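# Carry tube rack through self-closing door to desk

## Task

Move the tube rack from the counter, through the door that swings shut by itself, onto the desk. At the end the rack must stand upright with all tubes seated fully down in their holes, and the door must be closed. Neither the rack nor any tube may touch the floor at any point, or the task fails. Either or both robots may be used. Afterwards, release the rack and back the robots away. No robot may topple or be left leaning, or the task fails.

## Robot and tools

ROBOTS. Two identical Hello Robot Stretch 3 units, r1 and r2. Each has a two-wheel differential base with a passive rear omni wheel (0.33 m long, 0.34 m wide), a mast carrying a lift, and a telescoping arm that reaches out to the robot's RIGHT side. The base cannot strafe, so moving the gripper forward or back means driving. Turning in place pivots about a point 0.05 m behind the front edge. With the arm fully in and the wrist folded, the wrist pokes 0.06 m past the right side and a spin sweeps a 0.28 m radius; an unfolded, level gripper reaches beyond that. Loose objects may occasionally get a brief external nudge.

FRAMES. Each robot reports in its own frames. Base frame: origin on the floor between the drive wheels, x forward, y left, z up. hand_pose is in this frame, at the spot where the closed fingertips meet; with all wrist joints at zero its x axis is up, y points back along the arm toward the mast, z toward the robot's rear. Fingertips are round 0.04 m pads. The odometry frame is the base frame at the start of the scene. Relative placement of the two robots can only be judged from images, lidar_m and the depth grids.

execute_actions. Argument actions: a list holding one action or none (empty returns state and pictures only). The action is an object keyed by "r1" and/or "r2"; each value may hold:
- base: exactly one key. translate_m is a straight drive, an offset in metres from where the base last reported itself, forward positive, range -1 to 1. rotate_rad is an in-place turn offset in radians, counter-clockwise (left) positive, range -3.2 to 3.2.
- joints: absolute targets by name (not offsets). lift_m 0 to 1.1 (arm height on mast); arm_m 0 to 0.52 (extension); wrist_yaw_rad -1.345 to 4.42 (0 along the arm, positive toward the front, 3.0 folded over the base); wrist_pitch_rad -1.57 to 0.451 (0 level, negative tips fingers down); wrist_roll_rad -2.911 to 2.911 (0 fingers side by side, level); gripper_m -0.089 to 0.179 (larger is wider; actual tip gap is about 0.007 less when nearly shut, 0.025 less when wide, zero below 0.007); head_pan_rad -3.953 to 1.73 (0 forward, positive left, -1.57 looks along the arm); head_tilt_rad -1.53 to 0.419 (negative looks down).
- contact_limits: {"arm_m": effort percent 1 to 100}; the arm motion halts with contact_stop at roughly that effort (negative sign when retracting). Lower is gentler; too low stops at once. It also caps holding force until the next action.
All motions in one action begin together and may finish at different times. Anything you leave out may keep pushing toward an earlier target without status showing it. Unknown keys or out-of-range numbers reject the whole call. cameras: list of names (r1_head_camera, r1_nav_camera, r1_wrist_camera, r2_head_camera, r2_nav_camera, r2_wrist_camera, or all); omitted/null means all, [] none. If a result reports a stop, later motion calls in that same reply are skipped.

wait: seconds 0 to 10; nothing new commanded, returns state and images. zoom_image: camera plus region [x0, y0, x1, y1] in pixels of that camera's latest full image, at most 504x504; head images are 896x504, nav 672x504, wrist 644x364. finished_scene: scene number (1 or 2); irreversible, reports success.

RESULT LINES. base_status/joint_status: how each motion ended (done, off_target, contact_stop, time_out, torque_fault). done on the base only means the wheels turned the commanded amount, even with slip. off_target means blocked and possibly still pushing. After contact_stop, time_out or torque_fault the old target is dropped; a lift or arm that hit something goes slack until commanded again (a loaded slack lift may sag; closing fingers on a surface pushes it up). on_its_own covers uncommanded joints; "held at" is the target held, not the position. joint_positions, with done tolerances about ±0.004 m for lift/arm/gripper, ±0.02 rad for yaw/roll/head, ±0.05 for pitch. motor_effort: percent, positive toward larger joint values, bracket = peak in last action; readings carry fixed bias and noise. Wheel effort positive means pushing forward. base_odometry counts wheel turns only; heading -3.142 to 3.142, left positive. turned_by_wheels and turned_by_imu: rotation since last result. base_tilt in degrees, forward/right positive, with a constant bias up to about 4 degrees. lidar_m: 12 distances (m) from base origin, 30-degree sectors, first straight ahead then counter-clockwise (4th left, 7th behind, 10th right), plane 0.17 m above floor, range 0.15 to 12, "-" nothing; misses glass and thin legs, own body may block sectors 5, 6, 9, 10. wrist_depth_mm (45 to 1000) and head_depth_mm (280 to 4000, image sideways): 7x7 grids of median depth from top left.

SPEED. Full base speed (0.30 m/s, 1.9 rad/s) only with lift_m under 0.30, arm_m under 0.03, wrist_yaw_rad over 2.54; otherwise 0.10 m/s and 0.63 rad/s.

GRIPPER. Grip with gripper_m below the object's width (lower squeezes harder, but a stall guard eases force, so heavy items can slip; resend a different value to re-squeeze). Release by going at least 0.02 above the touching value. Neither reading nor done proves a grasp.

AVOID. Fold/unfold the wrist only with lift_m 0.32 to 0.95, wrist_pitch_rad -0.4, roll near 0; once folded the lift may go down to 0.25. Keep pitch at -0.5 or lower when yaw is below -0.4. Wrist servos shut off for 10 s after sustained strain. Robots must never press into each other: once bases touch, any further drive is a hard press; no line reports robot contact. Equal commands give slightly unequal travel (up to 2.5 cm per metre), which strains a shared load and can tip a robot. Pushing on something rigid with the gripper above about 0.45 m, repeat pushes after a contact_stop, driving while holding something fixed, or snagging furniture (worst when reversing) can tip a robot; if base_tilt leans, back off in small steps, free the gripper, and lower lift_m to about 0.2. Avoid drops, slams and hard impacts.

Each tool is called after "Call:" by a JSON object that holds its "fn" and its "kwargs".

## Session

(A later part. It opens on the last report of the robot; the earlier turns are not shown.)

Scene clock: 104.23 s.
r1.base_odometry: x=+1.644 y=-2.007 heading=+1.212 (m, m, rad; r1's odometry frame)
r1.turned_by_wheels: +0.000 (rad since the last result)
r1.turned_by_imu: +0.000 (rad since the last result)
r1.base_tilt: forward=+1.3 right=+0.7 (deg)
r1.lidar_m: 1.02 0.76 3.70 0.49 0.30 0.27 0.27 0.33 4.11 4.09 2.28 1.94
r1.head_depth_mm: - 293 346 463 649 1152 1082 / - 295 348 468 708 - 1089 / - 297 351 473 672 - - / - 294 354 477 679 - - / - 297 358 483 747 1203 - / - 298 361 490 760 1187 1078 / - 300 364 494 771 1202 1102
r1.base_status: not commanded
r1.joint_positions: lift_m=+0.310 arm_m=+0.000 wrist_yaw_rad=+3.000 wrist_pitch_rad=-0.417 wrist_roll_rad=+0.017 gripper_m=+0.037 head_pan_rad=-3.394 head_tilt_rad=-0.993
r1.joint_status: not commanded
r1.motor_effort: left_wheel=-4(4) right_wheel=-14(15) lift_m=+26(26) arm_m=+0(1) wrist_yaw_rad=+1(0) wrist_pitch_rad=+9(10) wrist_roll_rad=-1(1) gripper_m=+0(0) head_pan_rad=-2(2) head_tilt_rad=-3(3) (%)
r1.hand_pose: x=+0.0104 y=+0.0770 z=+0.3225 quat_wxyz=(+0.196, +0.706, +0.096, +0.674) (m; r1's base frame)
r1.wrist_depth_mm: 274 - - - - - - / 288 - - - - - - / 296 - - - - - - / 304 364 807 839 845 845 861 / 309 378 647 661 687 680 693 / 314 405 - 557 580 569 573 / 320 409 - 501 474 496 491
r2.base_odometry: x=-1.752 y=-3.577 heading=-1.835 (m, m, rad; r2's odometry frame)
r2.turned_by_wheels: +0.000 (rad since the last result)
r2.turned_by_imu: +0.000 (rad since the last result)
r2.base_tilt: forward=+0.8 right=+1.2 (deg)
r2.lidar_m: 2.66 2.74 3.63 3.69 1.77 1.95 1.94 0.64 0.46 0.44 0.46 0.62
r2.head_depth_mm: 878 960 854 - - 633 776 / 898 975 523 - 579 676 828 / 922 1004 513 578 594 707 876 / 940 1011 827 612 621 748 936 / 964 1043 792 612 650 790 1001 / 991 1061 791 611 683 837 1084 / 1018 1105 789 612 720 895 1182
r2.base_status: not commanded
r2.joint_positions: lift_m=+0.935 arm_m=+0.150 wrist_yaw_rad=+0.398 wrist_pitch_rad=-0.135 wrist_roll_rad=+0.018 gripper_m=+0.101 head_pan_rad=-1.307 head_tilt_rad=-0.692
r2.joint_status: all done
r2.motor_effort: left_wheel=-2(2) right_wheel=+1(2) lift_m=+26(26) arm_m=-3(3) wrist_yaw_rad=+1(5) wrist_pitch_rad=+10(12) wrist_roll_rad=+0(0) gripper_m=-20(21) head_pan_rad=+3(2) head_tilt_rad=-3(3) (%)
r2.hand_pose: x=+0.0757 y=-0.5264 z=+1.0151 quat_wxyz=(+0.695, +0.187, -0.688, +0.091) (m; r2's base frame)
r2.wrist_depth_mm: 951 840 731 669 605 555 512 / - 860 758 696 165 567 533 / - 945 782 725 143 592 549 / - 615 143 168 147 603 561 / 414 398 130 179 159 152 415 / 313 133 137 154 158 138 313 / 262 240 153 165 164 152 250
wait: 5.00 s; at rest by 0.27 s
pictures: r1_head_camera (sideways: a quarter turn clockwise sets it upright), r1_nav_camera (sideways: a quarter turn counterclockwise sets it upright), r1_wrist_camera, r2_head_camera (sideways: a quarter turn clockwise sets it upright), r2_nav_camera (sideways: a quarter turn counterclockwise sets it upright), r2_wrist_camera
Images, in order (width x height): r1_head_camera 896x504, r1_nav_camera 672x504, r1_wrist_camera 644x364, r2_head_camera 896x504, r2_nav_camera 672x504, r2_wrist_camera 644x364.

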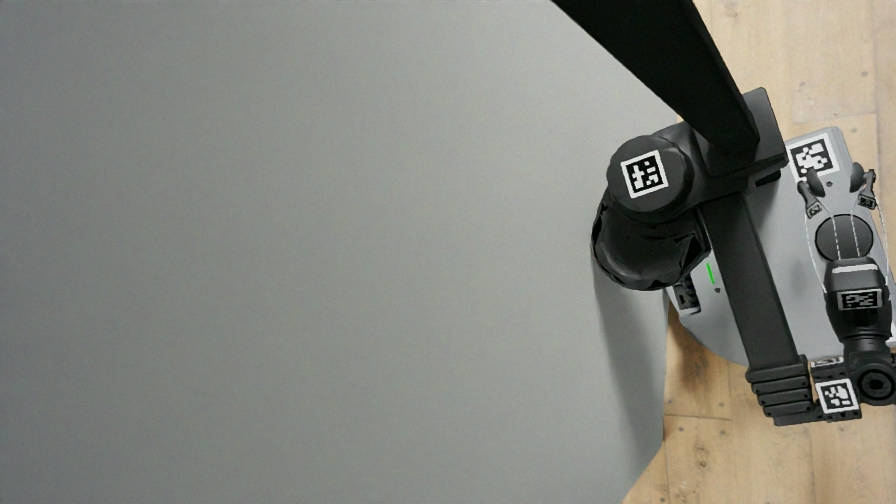

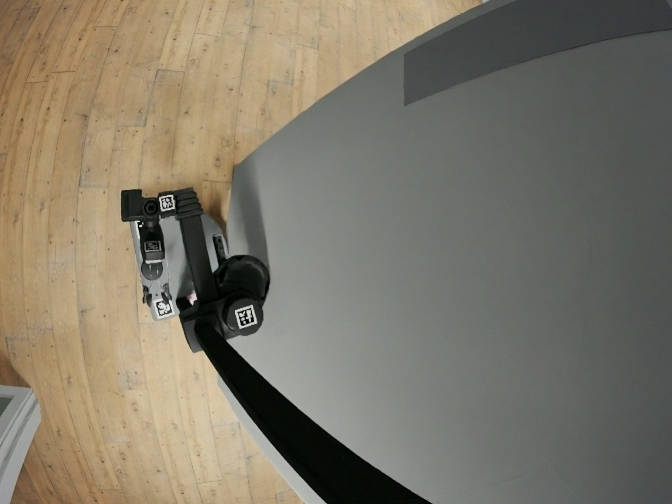

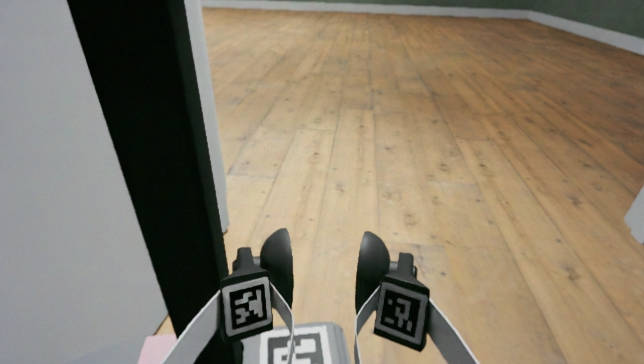

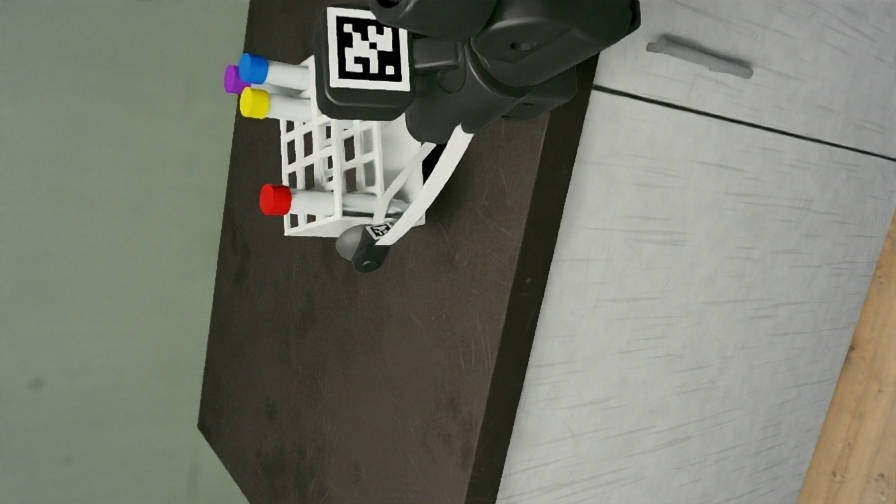

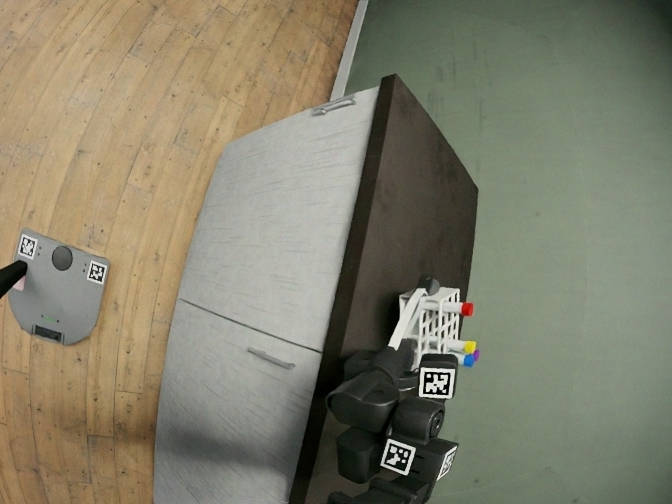

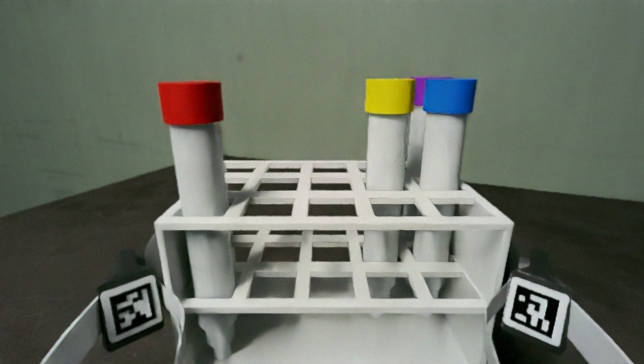

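Call:
{"fn": "execute_actions", "kwargs": {"actions": []}}

Scene clock: 105.60 s.
r1.base_odometry: x=+1.644 y=-2.007 heading=+1.212 (m, m, rad; r1's odometry frame)
r1.turned_by_wheels: +0.000 (rad since the last result)
r1.turned_by_imu: +0.000 (rad since the last result)
r1.base_tilt: forward=+1.3 right=+0.7 (deg)
r1.lidar_m: 1.02 0.76 3.71 0.48 0.30 0.27 0.27 0.33 4.11 4.09 2.28 1.94
r1.head_depth_mm: - 293 346 463 647 1160 1089 / - 295 349 468 711 - 1093 / - 297 352 474 671 - - / - 294 355 477 676 - - / - 297 358 483 747 1210 - / - 299 361 488 759 1185 1080 / - 301 364 494 774 1197 1094
r1.base_status: not commanded
r1.joint_positions: lift_m=+0.310 arm_m=+0.000 wrist_yaw_rad=+3.000 wrist_pitch_rad=-0.417 wrist_roll_rad=+0.017 gripper_m=+0.037 head_pan_rad=-3.394 head_tilt_rad=-0.993
r1.joint_status: not commanded
r1.motor_effort: left_wheel=-4(4) right_wheel=-15(15) lift_m=+25(26) arm_m=+1(1) wrist_yaw_rad=+0(0) wrist_pitch_rad=+9(10) wrist_roll_rad=+0(1) gripper_m=+1(0) head_pan_rad=-2(2) head_tilt_rad=-4(3) (%)
r1.hand_pose: x=+0.0104 y=+0.0770 z=+0.3225 quat_wxyz=(+0.196, +0.706, +0.096, +0.674) (m; r1's base frame)
r1.wrist_depth_mm: 276 - - - - - - / 289 - - - - - - / 299 - - - - - - / 302 361 781 844 858 841 842 / 311 377 680 686 668 686 692 / 314 407 - 558 587 571 579 / 321 409 - 494 467 488 491
r2.base_odometry: x=-1.752 y=-3.577 heading=-1.835 (m, m, rad; r2's odometry frame)
r2.turned_by_wheels: +0.000 (rad since the last result)
r2.turned_by_imu: +0.000 (rad since the last result)
r2.base_tilt: forward=+0.8 right=+1.0 (deg)
r2.lidar_m: 2.66 2.74 3.63 3.66 1.77 1.95 1.94 0.64 0.46 0.44 0.46 0.62
r2.head_depth_mm: 876 965 855 - - 633 775 / 894 974 523 - 580 676 827 / 918 999 514 576 592 706 875 / 940 1013 829 612 620 745 936 / 965 1043 792 613 652 788 1005 / 987 1062 790 612 683 841 1087 / 1016 1111 789 613 718 893 1184
r2.base_status: not commanded
r2.joint_positions: lift_m=+0.935 arm_m=+0.150 wrist_yaw_rad=+0.398 wrist_pitch_rad=-0.135 wrist_roll_rad=+0.018 gripper_m=+0.101 head_pan_rad=-1.307 head_tilt_rad=-0.692
r2.joint_status: all done
r2.motor_effort: left_wheel=-1(2) right_wheel=+2(2) lift_m=+26(26) arm_m=-3(3) wrist_yaw_rad=+2(5) wrist_pitch_rad=+10(12) wrist_roll_rad=+0(0) gripper_m=-21(21) head_pan_rad=+2(2) head_tilt_rad=-4(3) (%)
r2.hand_pose: x=+0.0757 y=-0.5264 z=+1.0151 quat_wxyz=(+0.695, +0.187, -0.688, +0.091) (m; r2's base frame)
r2.wrist_depth_mm: 959 838 740 659 610 554 513 / - 906 766 684 165 581 522 / - 948 785 731 143 587 549 / - 610 143 168 147 598 556 / 414 404 130 180 159 152 416 / 312 132 137 154 158 138 311 / 262 242 153 165 165 152 250
pictures: r1_head_camera (sideways: a quarter turn clockwise sets it upright), r1_nav_camera (sideways: a quarter turn counterclockwise sets it upright), r1_wrist_camera, r2_head_camera (sideways: a quarter turn clockwise sets it upright), r2_nav_camera (sideways: a quarter turn counterclockwise sets it upright), r2_wrist_camera
Images, in order (width x height): r1_head_camera 896x504, r1_nav_camera 672x504, r1_wrist_camera 644x364, r2_head_camera 896x504, r2_nav_camera 672x504, r2_wrist_camera 644x364.

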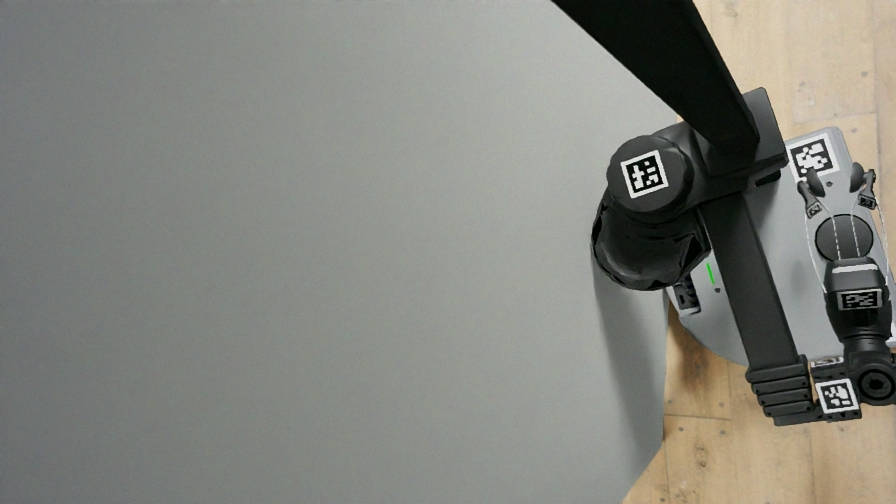

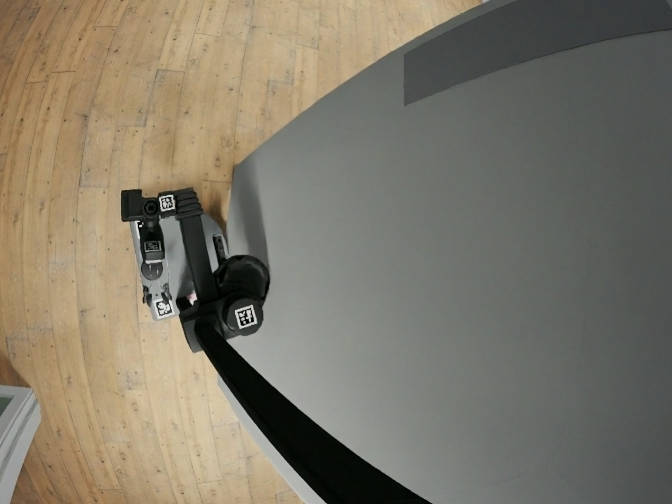

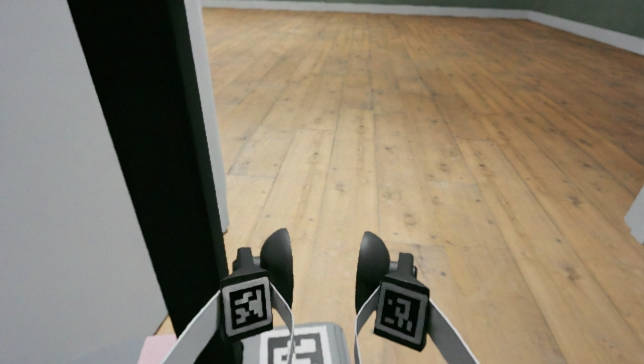

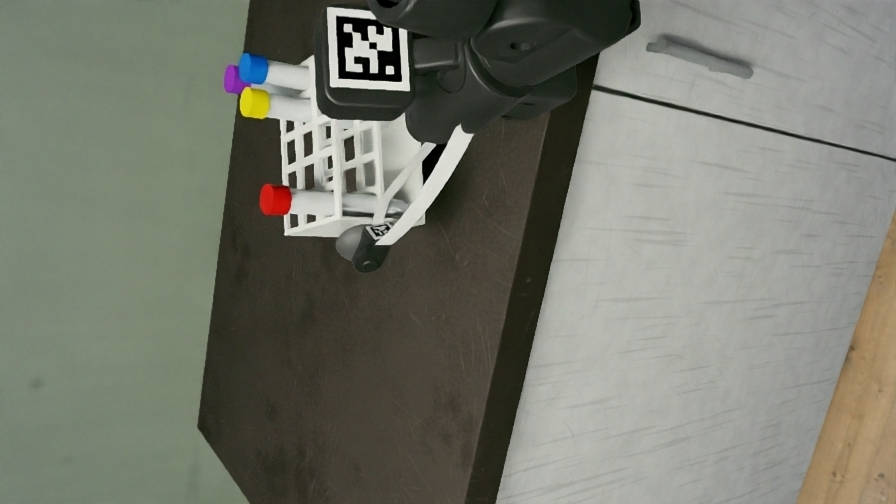

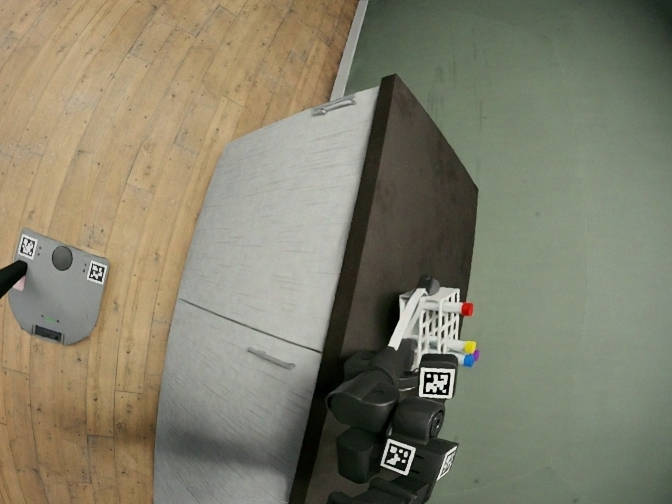

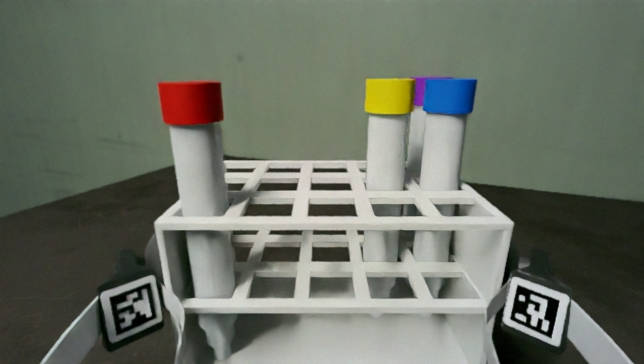

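Call:
{"fn": "execute_actions", "kwargs": {"actions": [{"r2":{"base":{"rotate_rad":1.97},"joints":{"arm_m":0.0,"wrist_yaw_rad":1.9,"lift_m":0.95,"head_pan_rad":0.0,"head_tilt_rad":-0.6}}}], "cameras": ["r2_head_camera","r2_nav_camera","r2_wrist_camera"]}}

Call:
{"fn": "execute_actions", "kwargs": {"actions": [{"r2":{"base":{"translate_m":1.0}}}], "cameras": ["r2_head_camera","r2_nav_camera","r2_wrist_camera"]}}

Scene clock: 110.33 s.
r1.base_odometry: x=+1.644 y=-2.007 heading=+1.212 (m, m, rad; r1's odometry frame)
r1.turned_by_wheels: +0.000 (rad since the last result)
r1.turned_by_imu: +0.000 (rad since the last result)
r1.base_tilt: forward=+1.3 right=+0.8 (deg)
r1.lidar_m: 1.02 0.76 3.72 0.49 0.30 0.27 0.27 0.33 4.11 4.08 2.28 1.94
r1.head_depth_mm: - 293 347 463 649 1158 1087 / - 295 350 468 711 - 1088 / - 297 352 473 674 - - / - 295 355 478 679 - - / - 296 358 483 747 1203 - / - 299 361 489 759 1188 1090 / - 301 363 494 773 1203 1101
r1.base_status: not commanded
r1.joint_positions: lift_m=+0.310 arm_m=+0.000 wrist_yaw_rad=+3.000 wrist_pitch_rad=-0.417 wrist_roll_rad=+0.017 gripper_m=+0.037 head_pan_rad=-3.394 head_tilt_rad=-0.993
r1.joint_status: not commanded
r1.motor_effort: left_wheel=-4(4) right_wheel=-15(15) lift_m=+26(26) arm_m=+0(0) wrist_yaw_rad=+1(1) wrist_pitch_rad=+9(9) wrist_roll_rad=-1(0) gripper_m=+0(1) head_pan_rad=-2(2) head_tilt_rad=-3(4) (%)
r1.hand_pose: x=+0.0104 y=+0.0770 z=+0.3225 quat_wxyz=(+0.196, +0.706, +0.096, +0.674) (m; r1's base frame)
r1.wrist_depth_mm: 279 - - - - - - / 289 - - - - - - / 299 - - - - - - / 302 363 814 832 846 837 866 / 308 378 659 677 692 667 691 / 314 402 - 563 578 575 557 / 323 408 - 500 476 487 491
r2.base_odometry: x=-1.752 y=-3.577 heading=+0.135 (m, m, rad; r2's odometry frame)
r2.turned_by_wheels: +1.970 (rad since the last result)
r2.turned_by_imu: +1.972 (rad since the last result)
r2.base_tilt: forward=+0.9 right=+1.0 (deg)
r2.lidar_m: 3.34 1.78 1.94 0.73 0.48 0.44 0.45 0.56 2.57 2.69 3.27 3.66
r2.head_depth_mm: 3127 3511 3267 2351 1936 - 289 / 3304 3575 3285 2368 1867 1471 300 / 3418 3721 3257 2340 1857 1569 - / 3542 3837 3233 2349 1835 1510 306 / 3588 3937 3250 2350 1839 1518 1322 / 3154 3358 3096 2234 1840 1513 1284 / 1544 1654 1853 2091 1832 1516 1282
r2.base_status: done
r2.joint_positions: lift_m=+0.950 arm_m=+0.001 wrist_yaw_rad=+1.898 wrist_pitch_rad=-0.134 wrist_roll_rad=+0.018 gripper_m=+0.101 head_pan_rad=-0.007 head_tilt_rad=-0.606
r2.joint_status: all done
r2.motor_effort: left_wheel=-2(8) right_wheel=+1(7) lift_m=+26(26) arm_m=-3(2) wrist_yaw_rad=+3(7) wrist_pitch_rad=+10(10) wrist_roll_rad=+0(0) gripper_m=-21(21) head_pan_rad=+3(34) head_tilt_rad=+2(11) (%)
r2.hand_pose: x=+0.2161 y=-0.0656 z=+1.0303 quat_wxyz=(+0.446, +0.606, -0.376, +0.540) (m; r2's base frame)
r2.wrist_depth_mm: - - - - - - - / - - - - - - - / - - - - 143 - - / - - 143 167 147 - - / - - 130 179 159 152 - / - 132 137 154 158 138 - / - - 153 165 165 152 -
pictures: r2_head_camera (sideways: a quarter turn clockwise sets it upright), r2_nav_camera (sideways: a quarter turn counterclockwise sets it upright), r2_wrist_camera
Images, in order (width x height): r2_head_camera 896x504, r2_nav_camera 672x504, r2_wrist_camera 644x364.

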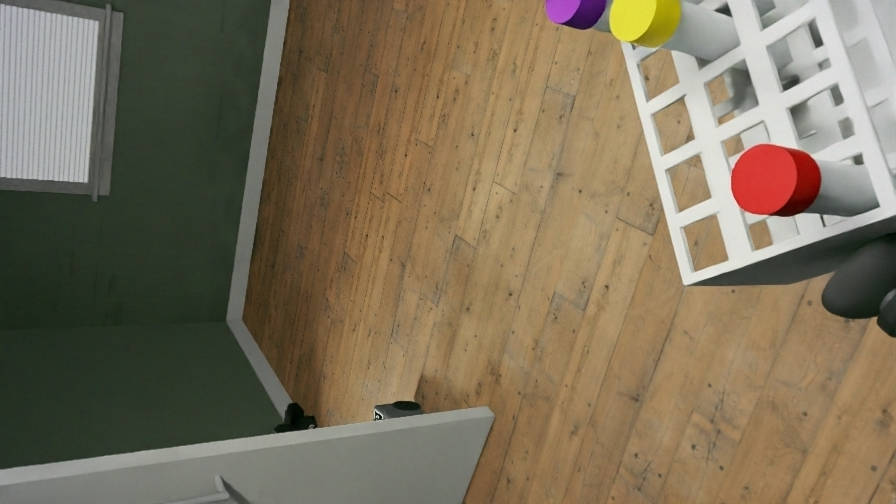

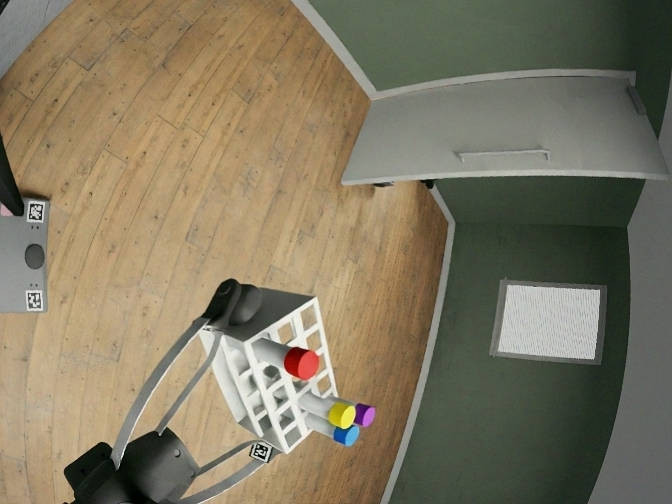

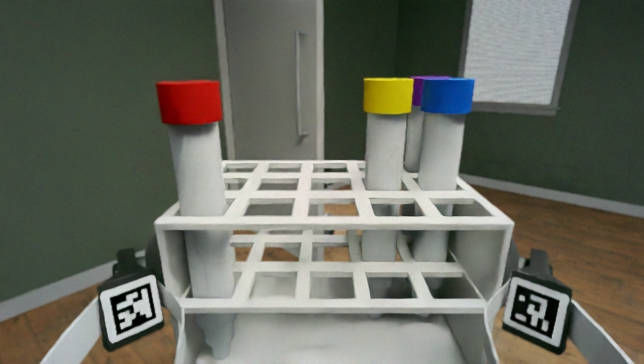

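Scene clock: 121.27 s.
r1.base_odometry: x=+1.644 y=-2.007 heading=+1.212 (m, m, rad; r1's odometry frame)
r1.turned_by_wheels: +0.000 (rad since the last result)
r1.turned_by_imu: +0.000 (rad since the last result)
r1.base_tilt: forward=+1.3 right=+0.8 (deg)
r1.lidar_m: 1.02 0.76 3.70 0.49 0.30 0.27 0.27 0.33 4.12 4.10 2.29 1.93
r1.head_depth_mm: - 293 346 463 648 1157 1085 / - 295 349 468 711 - 1084 / - 297 352 472 672 - - / - 295 354 478 680 - - / - 296 357 484 748 1207 - / - 299 360 488 757 1188 1088 / - 301 363 495 773 1203 1103
r1.base_status: not commanded
r1.joint_positions: lift_m=+0.310 arm_m=+0.000 wrist_yaw_rad=+3.000 wrist_pitch_rad=-0.417 wrist_roll_rad=+0.017 gripper_m=+0.037 head_pan_rad=-3.394 head_tilt_rad=-0.993
r1.joint_status: not commanded
r1.motor_effort: left_wheel=-4(4) right_wheel=-15(14) lift_m=+26(26) arm_m=+0(0) wrist_yaw_rad=+1(0) wrist_pitch_rad=+9(9) wrist_roll_rad=-1(1) gripper_m=+0(1) head_pan_rad=-3(2) head_tilt_rad=-4(4) (%)
r1.hand_pose: x=+0.0104 y=+0.0770 z=+0.3225 quat_wxyz=(+0.196, +0.706, +0.096, +0.674) (m; r1's base frame)
r1.wrist_depth_mm: 273 - - - - - - / 291 - - - - - - / 298 - - - - - - / 305 362 816 820 828 856 849 / 310 378 674 667 677 679 692 / 315 405 - 557 571 574 566 / 325 421 - 497 473 491 494
r2.base_odometry: x=-0.762 y=-3.443 heading=+0.135 (m, m, rad; r2's odometry frame)
r2.turned_by_wheels: +0.000 (rad since the last result)
r2.turned_by_imu: +0.005 (rad since the last result)
r2.base_tilt: forward=+0.8 right=+1.1 (deg)
r2.lidar_m: 2.72 0.87 1.26 1.60 1.49 1.36 1.38 2.46 3.02 3.02 3.06 2.76
r2.head_depth_mm: 2348 2566 2837 2367 1934 - 289 / 2445 2645 2862 2347 1852 1466 300 / 2517 2756 2967 2384 1847 1565 - / 2646 2885 3077 2384 1846 1520 305 / 2712 3036 3186 2331 1847 1516 1311 / 2543 2700 2894 2337 1848 1517 1293 / 2182 2341 2469 2338 1848 1513 1287
r2.base_status: done
r2.joint_positions: lift_m=+0.950 arm_m=+0.001 wrist_yaw_rad=+1.898 wrist_pitch_rad=-0.134 wrist_roll_rad=+0.018 gripper_m=+0.101 head_pan_rad=-0.007 head_tilt_rad=-0.606
r2.joint_status: not commanded
r2.motor_effort: left_wheel=-3(4) right_wheel=+1(4) lift_m=+26(26) arm_m=-3(3) wrist_yaw_rad=+2(3) wrist_pitch_rad=+10(10) wrist_roll_rad=+0(0) gripper_m=-22(21) head_pan_rad=+3(3) head_tilt_rad=+2(2) (%)
r2.hand_pose: x=+0.2161 y=-0.0656 z=+1.0303 quat_wxyz=(+0.446, +0.606, -0.376, +0.540) (m; r2's base frame)
r2.wrist_depth_mm: - 820 - - - - - / - 833 - - - - - / - 957 - - 143 - - / - - 142 169 147 - - / - - 130 179 159 152 - / - 133 136 154 158 138 - / - - 153 165 164 152 -
pictures: r2_head_camera (sideways: a quarter turn clockwise sets it upright), r2_nav_camera (sideways: a quarter turn counterclockwise sets it upright), r2_wrist_camera
Images, in order (width x height): r2_head_camera 896x504, r2_nav_camera 672x504, r2_wrist_camera 644x364.

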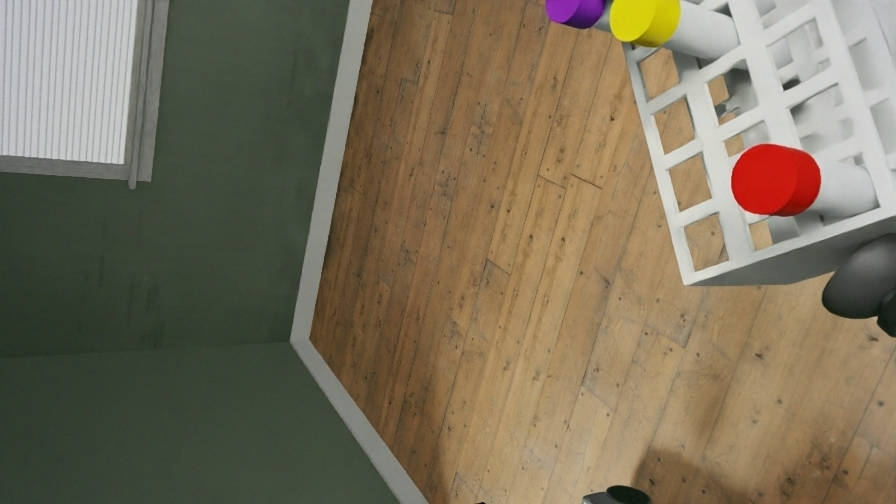

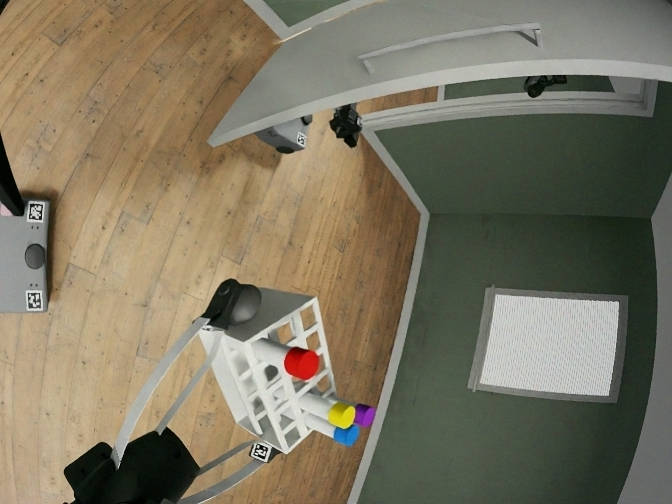

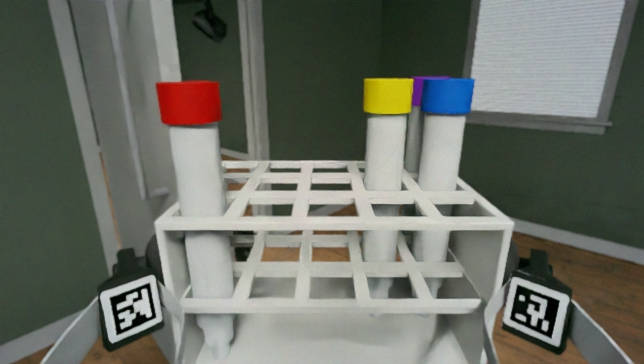

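Call:
{"fn": "execute_actions", "kwargs": {"actions": [{"r2":{"base":{"rotate_rad":0.15}}}], "cameras": []}}

Call:
{"fn": "execute_actions", "kwargs": {"actions": [{"r2":{"base":{"translate_m":0.9},"joints":{"head_pan_rad":0.6}}}], "cameras": ["r2_head_camera","r2_nav_camera"]}}

Scene clock: 123.53 s.
r1.base_odometry: x=+1.644 y=-2.007 heading=+1.212 (m, m, rad; r1's odometry frame)
r1.turned_by_wheels: +0.000 (rad since the last result)
r1.turned_by_imu: +0.000 (rad since the last result)
r1.base_tilt: forward=+1.3 right=+0.8 (deg)
r1.lidar_m: 1.02 0.76 3.70 0.49 0.30 0.27 0.27 0.33 4.12 4.09 2.28 1.94
r1.head_depth_mm: - 293 346 463 648 1158 1084 / - 295 349 467 708 - 1089 / - 297 352 473 672 - - / - 295 355 478 678 - - / - 296 357 484 746 1211 - / - 299 360 488 757 1186 1080 / - 300 363 494 774 1206 1098
r1.base_status: not commanded
r1.joint_positions: lift_m=+0.310 arm_m=+0.000 wrist_yaw_rad=+3.000 wrist_pitch_rad=-0.417 wrist_roll_rad=+0.017 gripper_m=+0.037 head_pan_rad=-3.394 head_tilt_rad=-0.993
r1.joint_status: not commanded
r1.motor_effort: left_wheel=-4(4) right_wheel=-15(14) lift_m=+26(26) arm_m=+0(0) wrist_yaw_rad=+0(1) wrist_pitch_rad=+9(9) wrist_roll_rad=+0(0) gripper_m=+1(1) head_pan_rad=-2(2) head_tilt_rad=-3(4) (%)
r1.hand_pose: x=+0.0104 y=+0.0770 z=+0.3225 quat_wxyz=(+0.196, +0.706, +0.096, +0.674) (m; r1's base frame)
r1.wrist_depth_mm: 275 - - - - - - / 290 - - - - - - / 297 - - - - - - / 304 361 811 828 820 835 838 / 309 373 653 676 682 699 678 / 319 407 - 559 585 565 572 / 321 410 - 497 468 492 496
r2.base_odometry: x=-0.762 y=-3.443 heading=+0.285 (m, m, rad; r2's odometry frame)
r2.turned_by_wheels: +0.150 (rad since the last result)
r2.turned_by_imu: +0.150 (rad since the last result)
r2.base_tilt: forward=+0.7 right=+0.8 (deg)
r2.lidar_m: 2.27 0.87 1.59 1.65 1.41 1.37 1.43 2.80 3.01 3.13 2.88 2.76
r2.head_depth_mm: 2442 2647 2849 2347 1913 - 289 / 2565 2786 2986 2357 1857 1471 300 / 2646 2946 3099 2362 1853 1558 - / 2644 2932 3070 2344 1849 1514 305 / 2324 2539 2749 2355 1843 1525 1319 / 2078 2207 2388 2337 1844 1515 1288 / 1871 2016 2213 2088 1612 1313 1276
r2.base_status: done
r2.joint_positions: lift_m=+0.950 arm_m=+0.001 wrist_yaw_rad=+1.898 wrist_pitch_rad=-0.134 wrist_roll_rad=+0.018 gripper_m=+0.101 head_pan_rad=-0.007 head_tilt_rad=-0.606
r2.joint_status: not commanded
r2.motor_effort: left_wheel=-2(8) right_wheel=+2(3) lift_m=+26(27) arm_m=-3(3) wrist_yaw_rad=+2(3) wrist_pitch_rad=+10(10) wrist_roll_rad=+0(0) gripper_m=-22(21) head_pan_rad=+2(3) head_tilt_rad=+2(2) (%)
r2.hand_pose: x=+0.2161 y=-0.0655 z=+1.0303 quat_wxyz=(+0.446, +0.606, -0.376, +0.540) (m; r2's base frame)
r2.wrist_depth_mm: - - 914 - - - - / - - 920 - - - - / - - 851 - 143 - - / - - 143 168 147 - - / - - 130 179 159 152 - / - 133 137 154 158 138 - / - - 153 164 165 152 -
pictures: none
No camera images: the call's "cameras" was empty. Leave "cameras" out to get every camera's image.

Scene clock: 133.47 s.
r1.base_odometry: x=+1.644 y=-2.007 heading=+1.212 (m, m, rad; r1's odometry frame)
r1.turned_by_wheels: +0.000 (rad since the last result)
r1.turned_by_imu: +0.000 (rad since the last result)
r1.base_tilt: forward=+1.3 right=+0.7 (deg)
r1.lidar_m: 1.02 0.76 3.71 0.49 0.30 0.27 0.27 0.33 0.58 0.63 2.28 1.94
r1.head_depth_mm: - 294 346 462 647 1159 1085 / - 295 349 468 712 - 1083 / - 297 352 473 672 - - / - 295 355 478 681 - - / - 296 357 483 744 1202 - / - 298 360 490 759 1185 1086 / - 301 363 494 773 1207 1095
r1.base_status: not commanded
r1.joint_positions: lift_m=+0.310 arm_m=+0.000 wrist_yaw_rad=+3.000 wrist_pitch_rad=-0.417 wrist_roll_rad=+0.017 gripper_m=+0.037 head_pan_rad=-3.394 head_tilt_rad=-0.993
r1.joint_status: not commanded
r1.motor_effort: left_wheel=-4(4) right_wheel=-15(15) lift_m=+26(26) arm_m=+0(1) wrist_yaw_rad=+0(1) wrist_pitch_rad=+9(9) wrist_roll_rad=+0(1) gripper_m=+1(0) head_pan_rad=-2(2) head_tilt_rad=-3(3) (%)
r1.hand_pose: x=+0.0104 y=+0.0770 z=+0.3225 quat_wxyz=(+0.196, +0.706, +0.096, +0.674) (m; r1's base frame)
r1.wrist_depth_mm: 275 - - - - - - / 288 - - - - - - / 296 - - - - - - / 302 361 810 818 822 837 877 / 307 375 657 683 679 683 693 / 316 405 - 563 580 577 568 / 322 409 - 497 479 484 491
r2.base_odometry: x=+0.102 y=-3.190 heading=+0.284 (m, m, rad; r2's odometry frame)
r2.turned_by_wheels: +0.000 (rad since the last result)
r2.turned_by_imu: +0.005 (rad since the last result)
r2.base_tilt: forward=+0.9 right=+1.0 (deg)
r2.lidar_m: 1.63 1.31 0.63 0.39 0.39 2.14 2.23 3.59 3.45 2.82 2.06 1.98
r2.head_depth_mm: 1215 1355 1532 1752 1865 1533 1302 / 1165 1287 1438 1639 1810 1524 1297 / 1130 1227 1379 1535 1745 1514 1292 / - - 3063 2258 1791 1517 1289 / - - 3191 2328 1840 1523 1267 / - - 3219 2327 1840 1520 823 / - - 3207 2346 1826 1508 784
r2.base_status: done
r2.joint_positions: lift_m=+0.950 arm_m=+0.001 wrist_yaw_rad=+1.898 wrist_pitch_rad=-0.134 wrist_roll_rad=+0.018 gripper_m=+0.101 head_pan_rad=+0.593 head_tilt_rad=-0.606
r2.joint_status: all done
r2.motor_effort: left_wheel=-3(5) right_wheel=+2(6) lift_m=+26(26) arm_m=-3(3) wrist_yaw_rad=+1(1) wrist_pitch_rad=+10(10) wrist_roll_rad=+0(0) gripper_m=-22(22) head_pan_rad=+3(31) head_tilt_rad=+3(2) (%)
r2.hand_pose: x=+0.2161 y=-0.0655 z=+1.0303 quat_wxyz=(+0.446, +0.606, -0.376, +0.540) (m; r2's base frame)
r2.wrist_depth_mm: - - - - - - - / - - - - - - - / - - - - 144 - - / - - 142 167 147 - - / - - 131 180 159 152 - / - 132 137 154 159 138 - / - - 153 165 165 152 -
pictures: r2_head_camera (sideways: a quarter turn clockwise sets it upright), r2_nav_camera (sideways: a quarter turn counterclockwise sets it upright)
Images, in order (width x height): r2_head_camera 896x504, r2_nav_camera 672x504.

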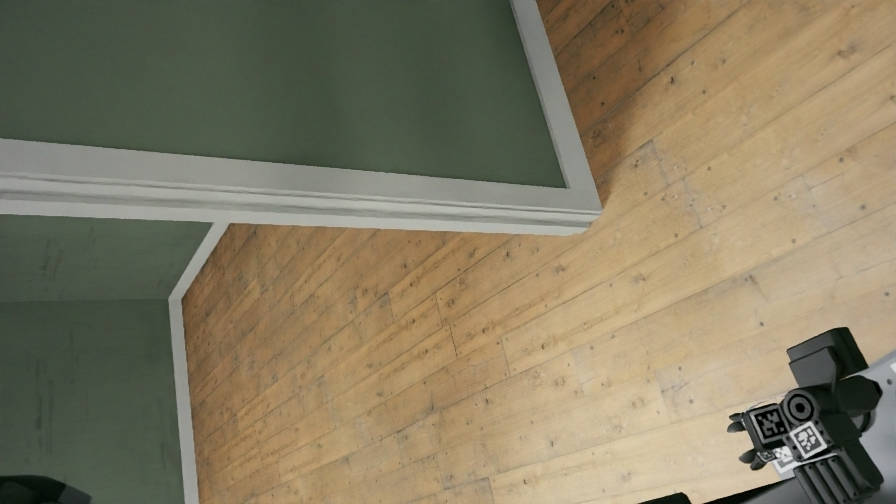

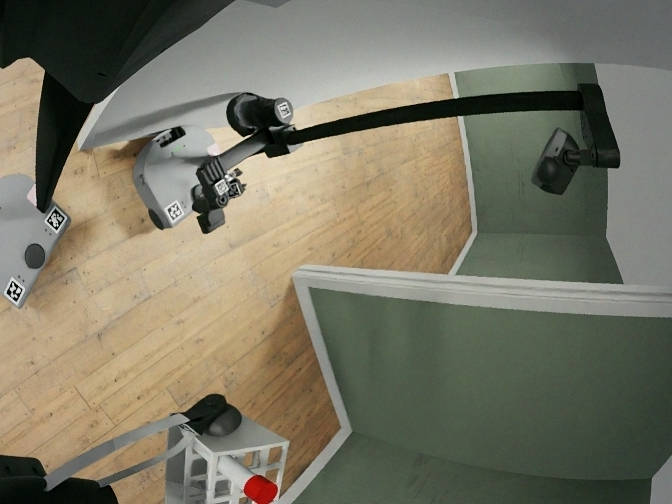

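Call:
{"fn": "execute_actions", "kwargs": {"actions": [{"r2":{"base":{"translate_m":0.55},"joints":{"head_pan_rad":0.0,"head_tilt_rad":-0.8}}}], "cameras": []}}

Call:
{"fn": "execute_actions", "kwargs": {"actions": [{"r2":{"base":{"rotate_rad":1.15}}}], "cameras": ["r2_head_camera","r2_nav_camera"]}}

Scene clock: 141.30 s.
r1.base_odometry: x=+1.644 y=-2.007 heading=+1.212 (m, m, rad; r1's odometry frame)
r1.turned_by_wheels: +0.000 (rad since the last result)
r1.turned_by_imu: +0.000 (rad since the last result)
r1.base_tilt: forward=+1.3 right=+0.7 (deg)
r1.lidar_m: 1.02 0.76 3.69 0.49 0.30 0.27 0.27 0.33 4.12 4.10 0.41 1.94
r1.head_depth_mm: - 293 346 463 648 1160 1086 / - 296 349 468 709 - 1087 / - 297 352 473 674 - - / - 295 355 478 680 - - / - 296 357 484 747 1203 - / - 299 360 489 756 1187 1085 / - 301 363 493 773 1208 1102
r1.base_status: not commanded
r1.joint_positions: lift_m=+0.310 arm_m=+0.000 wrist_yaw_rad=+3.000 wrist_pitch_rad=-0.417 wrist_roll_rad=+0.017 gripper_m=+0.037 head_pan_rad=-3.394 head_tilt_rad=-0.993
r1.joint_status: not commanded
r1.motor_effort: left_wheel=-4(4) right_wheel=-15(15) lift_m=+26(25) arm_m=+0(0) wrist_yaw_rad=+1(0) wrist_pitch_rad=+9(9) wrist_roll_rad=-1(0) gripper_m=+0(1) head_pan_rad=-2(2) head_tilt_rad=-3(3) (%)
r1.hand_pose: x=+0.0104 y=+0.0770 z=+0.3225 quat_wxyz=(+0.196, +0.706, +0.096, +0.674) (m; r1's base frame)
r1.wrist_depth_mm: 276 - - - - - - / 291 - - - - - - / 298 - - - - - - / 305 362 800 859 826 864 860 / 308 379 670 672 680 678 677 / 319 403 - 556 585 574 562 / 325 410 - 499 470 486 488
r2.base_odometry: x=+0.630 y=-3.036 heading=+0.284 (m, m, rad; r2's odometry frame)
r2.turned_by_wheels: +0.000 (rad since the last result)
r2.turned_by_imu: +0.003 (rad since the last result)
r2.base_tilt: forward=+0.8 right=+1.0 (deg)
r2.lidar_m: 1.24 0.90 0.88 0.56 0.54 0.74 2.73 3.87 3.72 2.13 1.56 1.50
r2.head_depth_mm: 1348 1484 1669 1818 297 319 1187 / 1419 1582 1807 1862 338 302 1191 / 1510 1689 1930 1854 308 - 1170 / 1441 1621 1882 1860 1534 - 1171 / 1259 1392 1588 1763 1565 1347 1185 / 1120 1226 1365 1535 1554 1343 1188 / 1002 1090 1197 1338 1464 1353 1187
r2.base_status: done
r2.joint_positions: lift_m=+0.950 arm_m=+0.001 wrist_yaw_rad=+1.898 wrist_pitch_rad=-0.134 wrist_roll_rad=+0.018 gripper_m=+0.101 head_pan_rad=+0.007 head_tilt_rad=-0.790
r2.joint_status: all done
r2.motor_effort: left_wheel=-3(3) right_wheel=+2(4) lift_m=+26(26) arm_m=-3(3) wrist_yaw_rad=+2(3) wrist_pitch_rad=+10(10) wrist_roll_rad=+0(0) gripper_m=-21(21) head_pan_rad=-4(31) head_tilt_rad=-3(15) (%)
r2.hand_pose: x=+0.2161 y=-0.0655 z=+1.0303 quat_wxyz=(+0.446, +0.606, -0.376, +0.540) (m; r2's base frame)
r2.wrist_depth_mm: 717 781 944 - - - - / 738 801 954 - - - - / - 813 - - 144 - - / - 874 143 168 147 - - / - 850 130 179 160 152 - / - 132 137 154 158 138 - / - - 153 165 165 152 -
pictures: none
No camera images: the call's "cameras" was empty. Leave "cameras" out to get every camera's image.

Scene clock: 144.07 s.
r1.base_odometry: x=+1.644 y=-2.007 heading=+1.212 (m, m, rad; r1's odometry frame)
r1.turned_by_wheels: +0.000 (rad since the last result)
r1.turned_by_imu: +0.000 (rad since the last result)
r1.base_tilt: forward=+1.3 right=+0.7 (deg)
r1.lidar_m: 1.02 0.76 3.71 0.49 0.30 0.27 0.27 0.33 4.10 4.10 0.54 1.94
r1.head_depth_mm: - 293 346 463 647 1163 1082 / - 296 349 467 711 - 1084 / - 297 351 473 673 - - / - 295 355 478 682 - - / - 297 357 484 745 1208 - / - 299 360 489 758 1183 1077 / - 301 363 495 772 1200 1098
r1.base_status: not commanded
r1.joint_positions: lift_m=+0.310 arm_m=+0.000 wrist_yaw_rad=+3.000 wrist_pitch_rad=-0.417 wrist_roll_rad=+0.017 gripper_m=+0.037 head_pan_rad=-3.394 head_tilt_rad=-0.993
r1.joint_status: not commanded
r1.motor_effort: left_wheel=-4(4) right_wheel=-15(15) lift_m=+26(26) arm_m=-1(0) wrist_yaw_rad=+0(1) wrist_pitch_rad=+9(9) wrist_roll_rad=-1(0) gripper_m=+1(1) head_pan_rad=-2(2) head_tilt_rad=-3(3) (%)
r1.hand_pose: x=+0.0104 y=+0.0770 z=+0.3225 quat_wxyz=(+0.196, +0.706, +0.096, +0.674) (m; r1's base frame)
r1.wrist_depth_mm: 278 - - - - - - / 290 - - - - - - / 299 - - - - - - / 301 361 802 811 851 839 837 / 307 375 657 660 681 681 681 / 313 402 - 557 579 576 568 / 326 411 - 496 472 486 491
r2.base_odometry: x=+0.630 y=-3.036 heading=+1.434 (m, m, rad; r2's odometry frame)
r2.turned_by_wheels: +1.150 (rad since the last result)
r2.turned_by_imu: +1.151 (rad since the last result)
r2.base_tilt: forward=+0.8 right=+1.0 (deg)
r2.lidar_m: 0.93 0.55 0.57 0.74 2.82 3.79 3.71 1.95 1.53 1.50 1.13 0.88
r2.head_depth_mm: - 2738 964 1050 297 319 1193 / - 2975 2279 1816 338 301 1197 / - 2971 2281 1850 308 - 1169 / - 2956 2257 1839 1532 - 1173 / - 2937 2266 1847 1566 1359 1194 / - 2943 2279 1854 1560 1349 1182 / - 2951 2248 1862 1568 1293 1082
r2.base_status: done
r2.joint_positions: lift_m=+0.950 arm_m=+0.001 wrist_yaw_rad=+1.898 wrist_pitch_rad=-0.134 wrist_roll_rad=+0.018 gripper_m=+0.101 head_pan_rad=+0.007 head_tilt_rad=-0.790
r2.joint_status: not commanded
r2.motor_effort: left_wheel=-3(7) right_wheel=+2(6) lift_m=+26(26) arm_m=-3(3) wrist_yaw_rad=+3(2) wrist_pitch_rad=+10(10) wrist_roll_rad=+0(0) gripper_m=-21(20) head_pan_rad=-3(3) head_tilt_rad=-3(4) (%)
r2.hand_pose: x=+0.2161 y=-0.0655 z=+1.0303 quat_wxyz=(+0.446, +0.606, -0.376, +0.540) (m; r2's base frame)
r2.wrist_depth_mm: 664 817 - - - - 589 / 685 760 - - - - 613 / 694 669 - - 144 - 632 / 709 776 143 168 147 715 656 / 727 715 130 179 159 152 681 / 739 132 136 154 158 138 701 / 714 767 153 165 165 152 712
pictures: r2_head_camera (sideways: a quarter turn clockwise sets it upright), r2_nav_camera (sideways: a quarter turn counterclockwise sets it upright)
Images, in order (width x height): r2_head_camera 896x504, r2_nav_camera 672x504.

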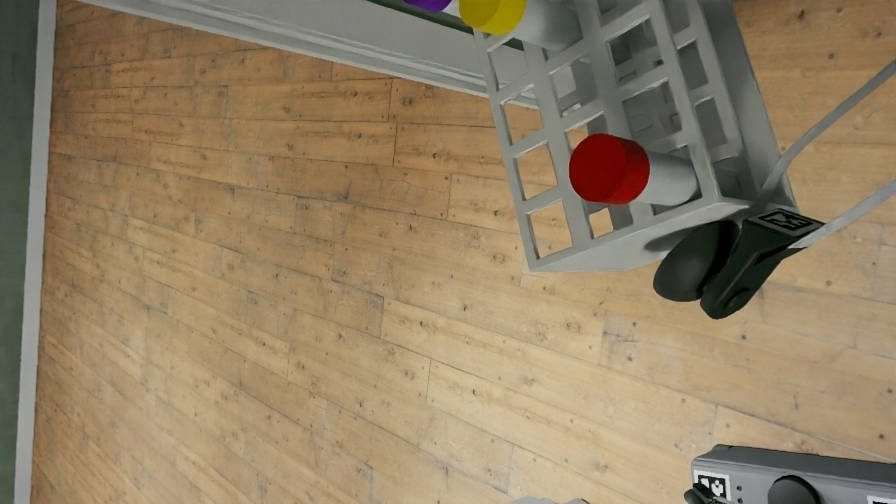

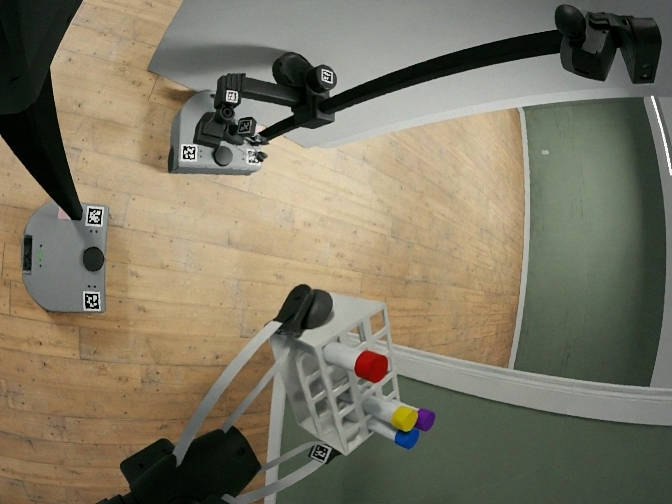

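Call:
{"fn": "execute_actions", "kwargs": {"actions": [{"r2":{"base":{"rotate_rad":0.09}}}], "cameras": []}}

Call:
{"fn": "execute_actions", "kwargs": {"actions": [{"r2":{"base":{"translate_m":0.5}}}], "cameras": ["r2_head_camera","r2_nav_camera"]}}

Scene clock: 145.90 s.
r1.base_odometry: x=+1.644 y=-2.007 heading=+1.212 (m, m, rad; r1's odometry frame)
r1.turned_by_wheels: +0.000 (rad since the last result)
r1.turned_by_imu: +0.000 (rad since the last result)
r1.base_tilt: forward=+1.3 right=+0.7 (deg)
r1.lidar_m: 1.02 0.76 3.71 0.49 0.30 0.27 0.27 0.33 4.11 4.10 0.54 1.94
r1.head_depth_mm: - 293 346 463 650 1153 1085 / - 295 349 468 710 - 1090 / - 297 352 473 673 - - / - 295 355 477 682 - - / - 297 357 483 744 1203 - / - 299 361 489 760 1187 1087 / - 301 363 495 771 1200 1098
r1.base_status: not commanded
r1.joint_positions: lift_m=+0.310 arm_m=+0.000 wrist_yaw_rad=+3.000 wrist_pitch_rad=-0.417 wrist_roll_rad=+0.017 gripper_m=+0.037 head_pan_rad=-3.394 head_tilt_rad=-0.993
r1.joint_status: not commanded
r1.motor_effort: left_wheel=-4(4) right_wheel=-15(15) lift_m=+26(26) arm_m=+0(0) wrist_yaw_rad=+0(0) wrist_pitch_rad=+9(9) wrist_roll_rad=+0(0) gripper_m=+0(1) head_pan_rad=-2(2) head_tilt_rad=-3(3) (%)
r1.hand_pose: x=+0.0104 y=+0.0770 z=+0.3225 quat_wxyz=(+0.196, +0.706, +0.096, +0.674) (m; r1's base frame)
r1.wrist_depth_mm: 278 - - - - - - / 289 - - - - - - / 299 - - - - - - / 303 358 807 842 840 853 847 / 309 380 651 678 690 673 676 / 316 405 - 560 573 562 567 / 325 417 - 497 472 489 492
r2.base_odometry: x=+0.630 y=-3.036 heading=+1.524 (m, m, rad; r2's odometry frame)
r2.turned_by_wheels: +0.090 (rad since the last result)
r2.turned_by_imu: +0.090 (rad since the last result)
r2.base_tilt: forward=+0.7 right=+1.0 (deg)
r2.lidar_m: 4.98 0.55 0.74 0.74 2.95 3.74 3.45 1.82 1.51 1.50 1.06 0.87
r2.head_depth_mm: - 2950 2292 1803 297 319 1197 / - 3026 2273 1868 338 301 1194 / - 2989 2293 1852 309 - 1171 / - 2935 2247 1848 1543 - 1170 / - 2945 2304 1868 1570 1348 1184 / - 2959 2274 1857 1568 1324 1195 / - 2949 2276 1541 1479 1157 1063
r2.base_status: done
r2.joint_positions: lift_m=+0.950 arm_m=+0.001 wrist_yaw_rad=+1.898 wrist_pitch_rad=-0.134 wrist_roll_rad=+0.018 gripper_m=+0.101 head_pan_rad=+0.007 head_tilt_rad=-0.790
r2.joint_status: not commanded
r2.motor_effort: left_wheel=-3(9) right_wheel=+3(3) lift_m=+26(26) arm_m=-3(3) wrist_yaw_rad=+1(3) wrist_pitch_rad=+10(10) wrist_roll_rad=+0(0) gripper_m=-21(21) head_pan_rad=-4(3) head_tilt_rad=-4(3) (%)
r2.hand_pose: x=+0.2161 y=-0.0655 z=+1.0303 quat_wxyz=(+0.446, +0.606, -0.376, +0.540) (m; r2's base frame)
r2.wrist_depth_mm: 645 718 954 - - - 576 / 658 734 980 - - - 589 / 677 746 - - 143 - 606 / 678 781 143 168 147 - 634 / 698 784 130 179 159 152 661 / 721 132 136 154 158 137 678 / 706 766 153 164 165 152 676
pictures: none
No camera images: the call's "cameras" was empty. Leave "cameras" out to get every camera's image.

Scene clock: 151.83 s.
r1.base_odometry: x=+1.644 y=-2.007 heading=+1.212 (m, m, rad; r1's odometry frame)
r1.turned_by_wheels: +0.000 (rad since the last result)
r1.turned_by_imu: +0.000 (rad since the last result)
r1.base_tilt: forward=+1.3 right=+0.8 (deg)
r1.lidar_m: 0.20 0.76 3.69 0.49 0.30 0.27 0.27 0.33 4.11 4.09 2.28 0.20
r1.head_depth_mm: - 293 346 464 647 1154 1084 / - 295 349 469 710 - 1085 / - 297 351 472 673 - - / - 295 355 477 680 - - / - 297 357 484 745 1207 - / - 298 361 489 758 1182 1084 / - 301 363 494 770 1203 1096
r1.base_status: not commanded
r1.joint_positions: lift_m=+0.310 arm_m=+0.000 wrist_yaw_rad=+3.000 wrist_pitch_rad=-0.417 wrist_roll_rad=+0.017 gripper_m=+0.037 head_pan_rad=-3.394 head_tilt_rad=-0.993
r1.joint_status: not commanded
r1.motor_effort: left_wheel=-4(4) right_wheel=-15(14) lift_m=+26(25) arm_m=-1(0) wrist_yaw_rad=+0(0) wrist_pitch_rad=+9(9) wrist_roll_rad=-1(1) gripper_m=+0(1) head_pan_rad=-3(2) head_tilt_rad=-3(4) (%)
r1.hand_pose: x=+0.0104 y=+0.0770 z=+0.3225 quat_wxyz=(+0.196, +0.706, +0.096, +0.674) (m; r1's base frame)
r1.wrist_depth_mm: 276 - - - - - - / 287 - - - - - - / 296 - - - - - - / 304 361 788 822 822 871 872 / 308 372 684 649 683 671 678 / 316 397 - 571 570 566 566 / 321 413 - 508 467 483 498
r2.base_odometry: x=+0.654 y=-2.537 heading=+1.524 (m, m, rad; r2's odometry frame)
r2.turned_by_wheels: +0.000 (rad since the last result)
r2.turned_by_imu: +0.002 (rad since the last result)
r2.base_tilt: forward=+0.8 right=+1.0 (deg)
r2.lidar_m: 4.49 0.74 0.42 0.31 0.71 4.24 3.65 1.94 1.61 0.87 0.45 0.46
r2.head_depth_mm: 3874 2997 2290 1907 297 319 1179 / 3917 2959 2298 1866 339 301 1187 / - 2987 2256 1861 309 - 1166 / - 2943 2280 1855 1528 - 1170 / - 2991 2302 1832 1551 1357 1185 / - 2914 2259 1836 1564 1343 1192 / - 2954 2271 1852 1551 1344 1181
r2.base_status: done
r2.joint_positions: lift_m=+0.950 arm_m=+0.001 wrist_yaw_rad=+1.898 wrist_pitch_rad=-0.134 wrist_roll_rad=+0.018 gripper_m=+0.101 head_pan_rad=+0.007 head_tilt_rad=-0.790
r2.joint_status: not commanded
r2.motor_effort: left_wheel=-3(4) right_wheel=+1(8) lift_m=+26(26) arm_m=-3(3) wrist_yaw_rad=+2(2) wrist_pitch_rad=+10(10) wrist_roll_rad=+0(0) gripper_m=-21(21) head_pan_rad=-3(3) head_tilt_rad=-4(5) (%)
r2.hand_pose: x=+0.2161 y=-0.0655 z=+1.0303 quat_wxyz=(+0.446, +0.606, -0.376, +0.540) (m; r2's base frame)
r2.wrist_depth_mm: 530 - - - - - - / 533 679 - - - - - / 552 685 - - 144 - - / 562 697 142 168 147 - - / 574 696 131 180 160 152 - / 586 133 137 154 158 138 - / 586 810 153 165 165 152 -
pictures: r2_head_camera (sideways: a quarter turn clockwise sets it upright), r2_nav_camera (sideways: a quarter turn counterclockwise sets it upright)
Images, in order (width x height): r2_head_camera 896x504, r2_nav_camera 672x504.

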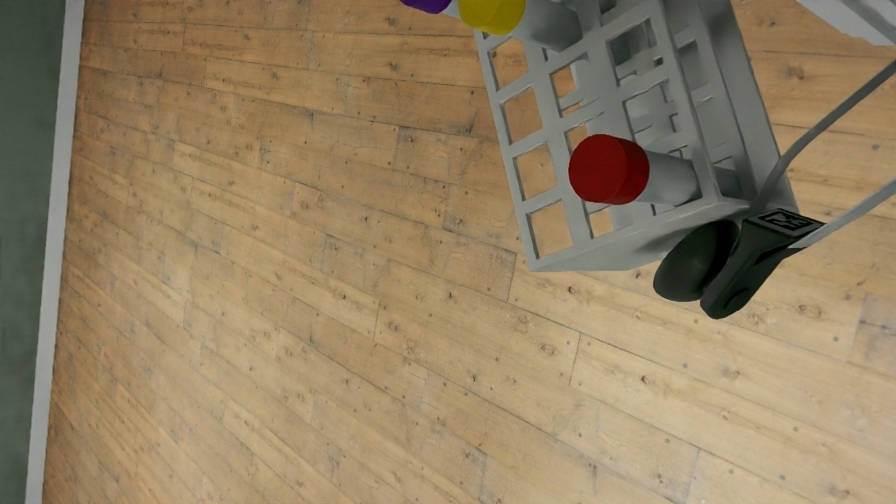

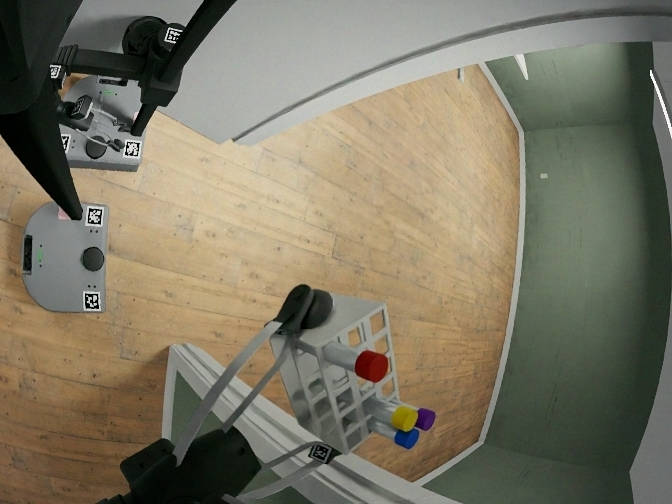

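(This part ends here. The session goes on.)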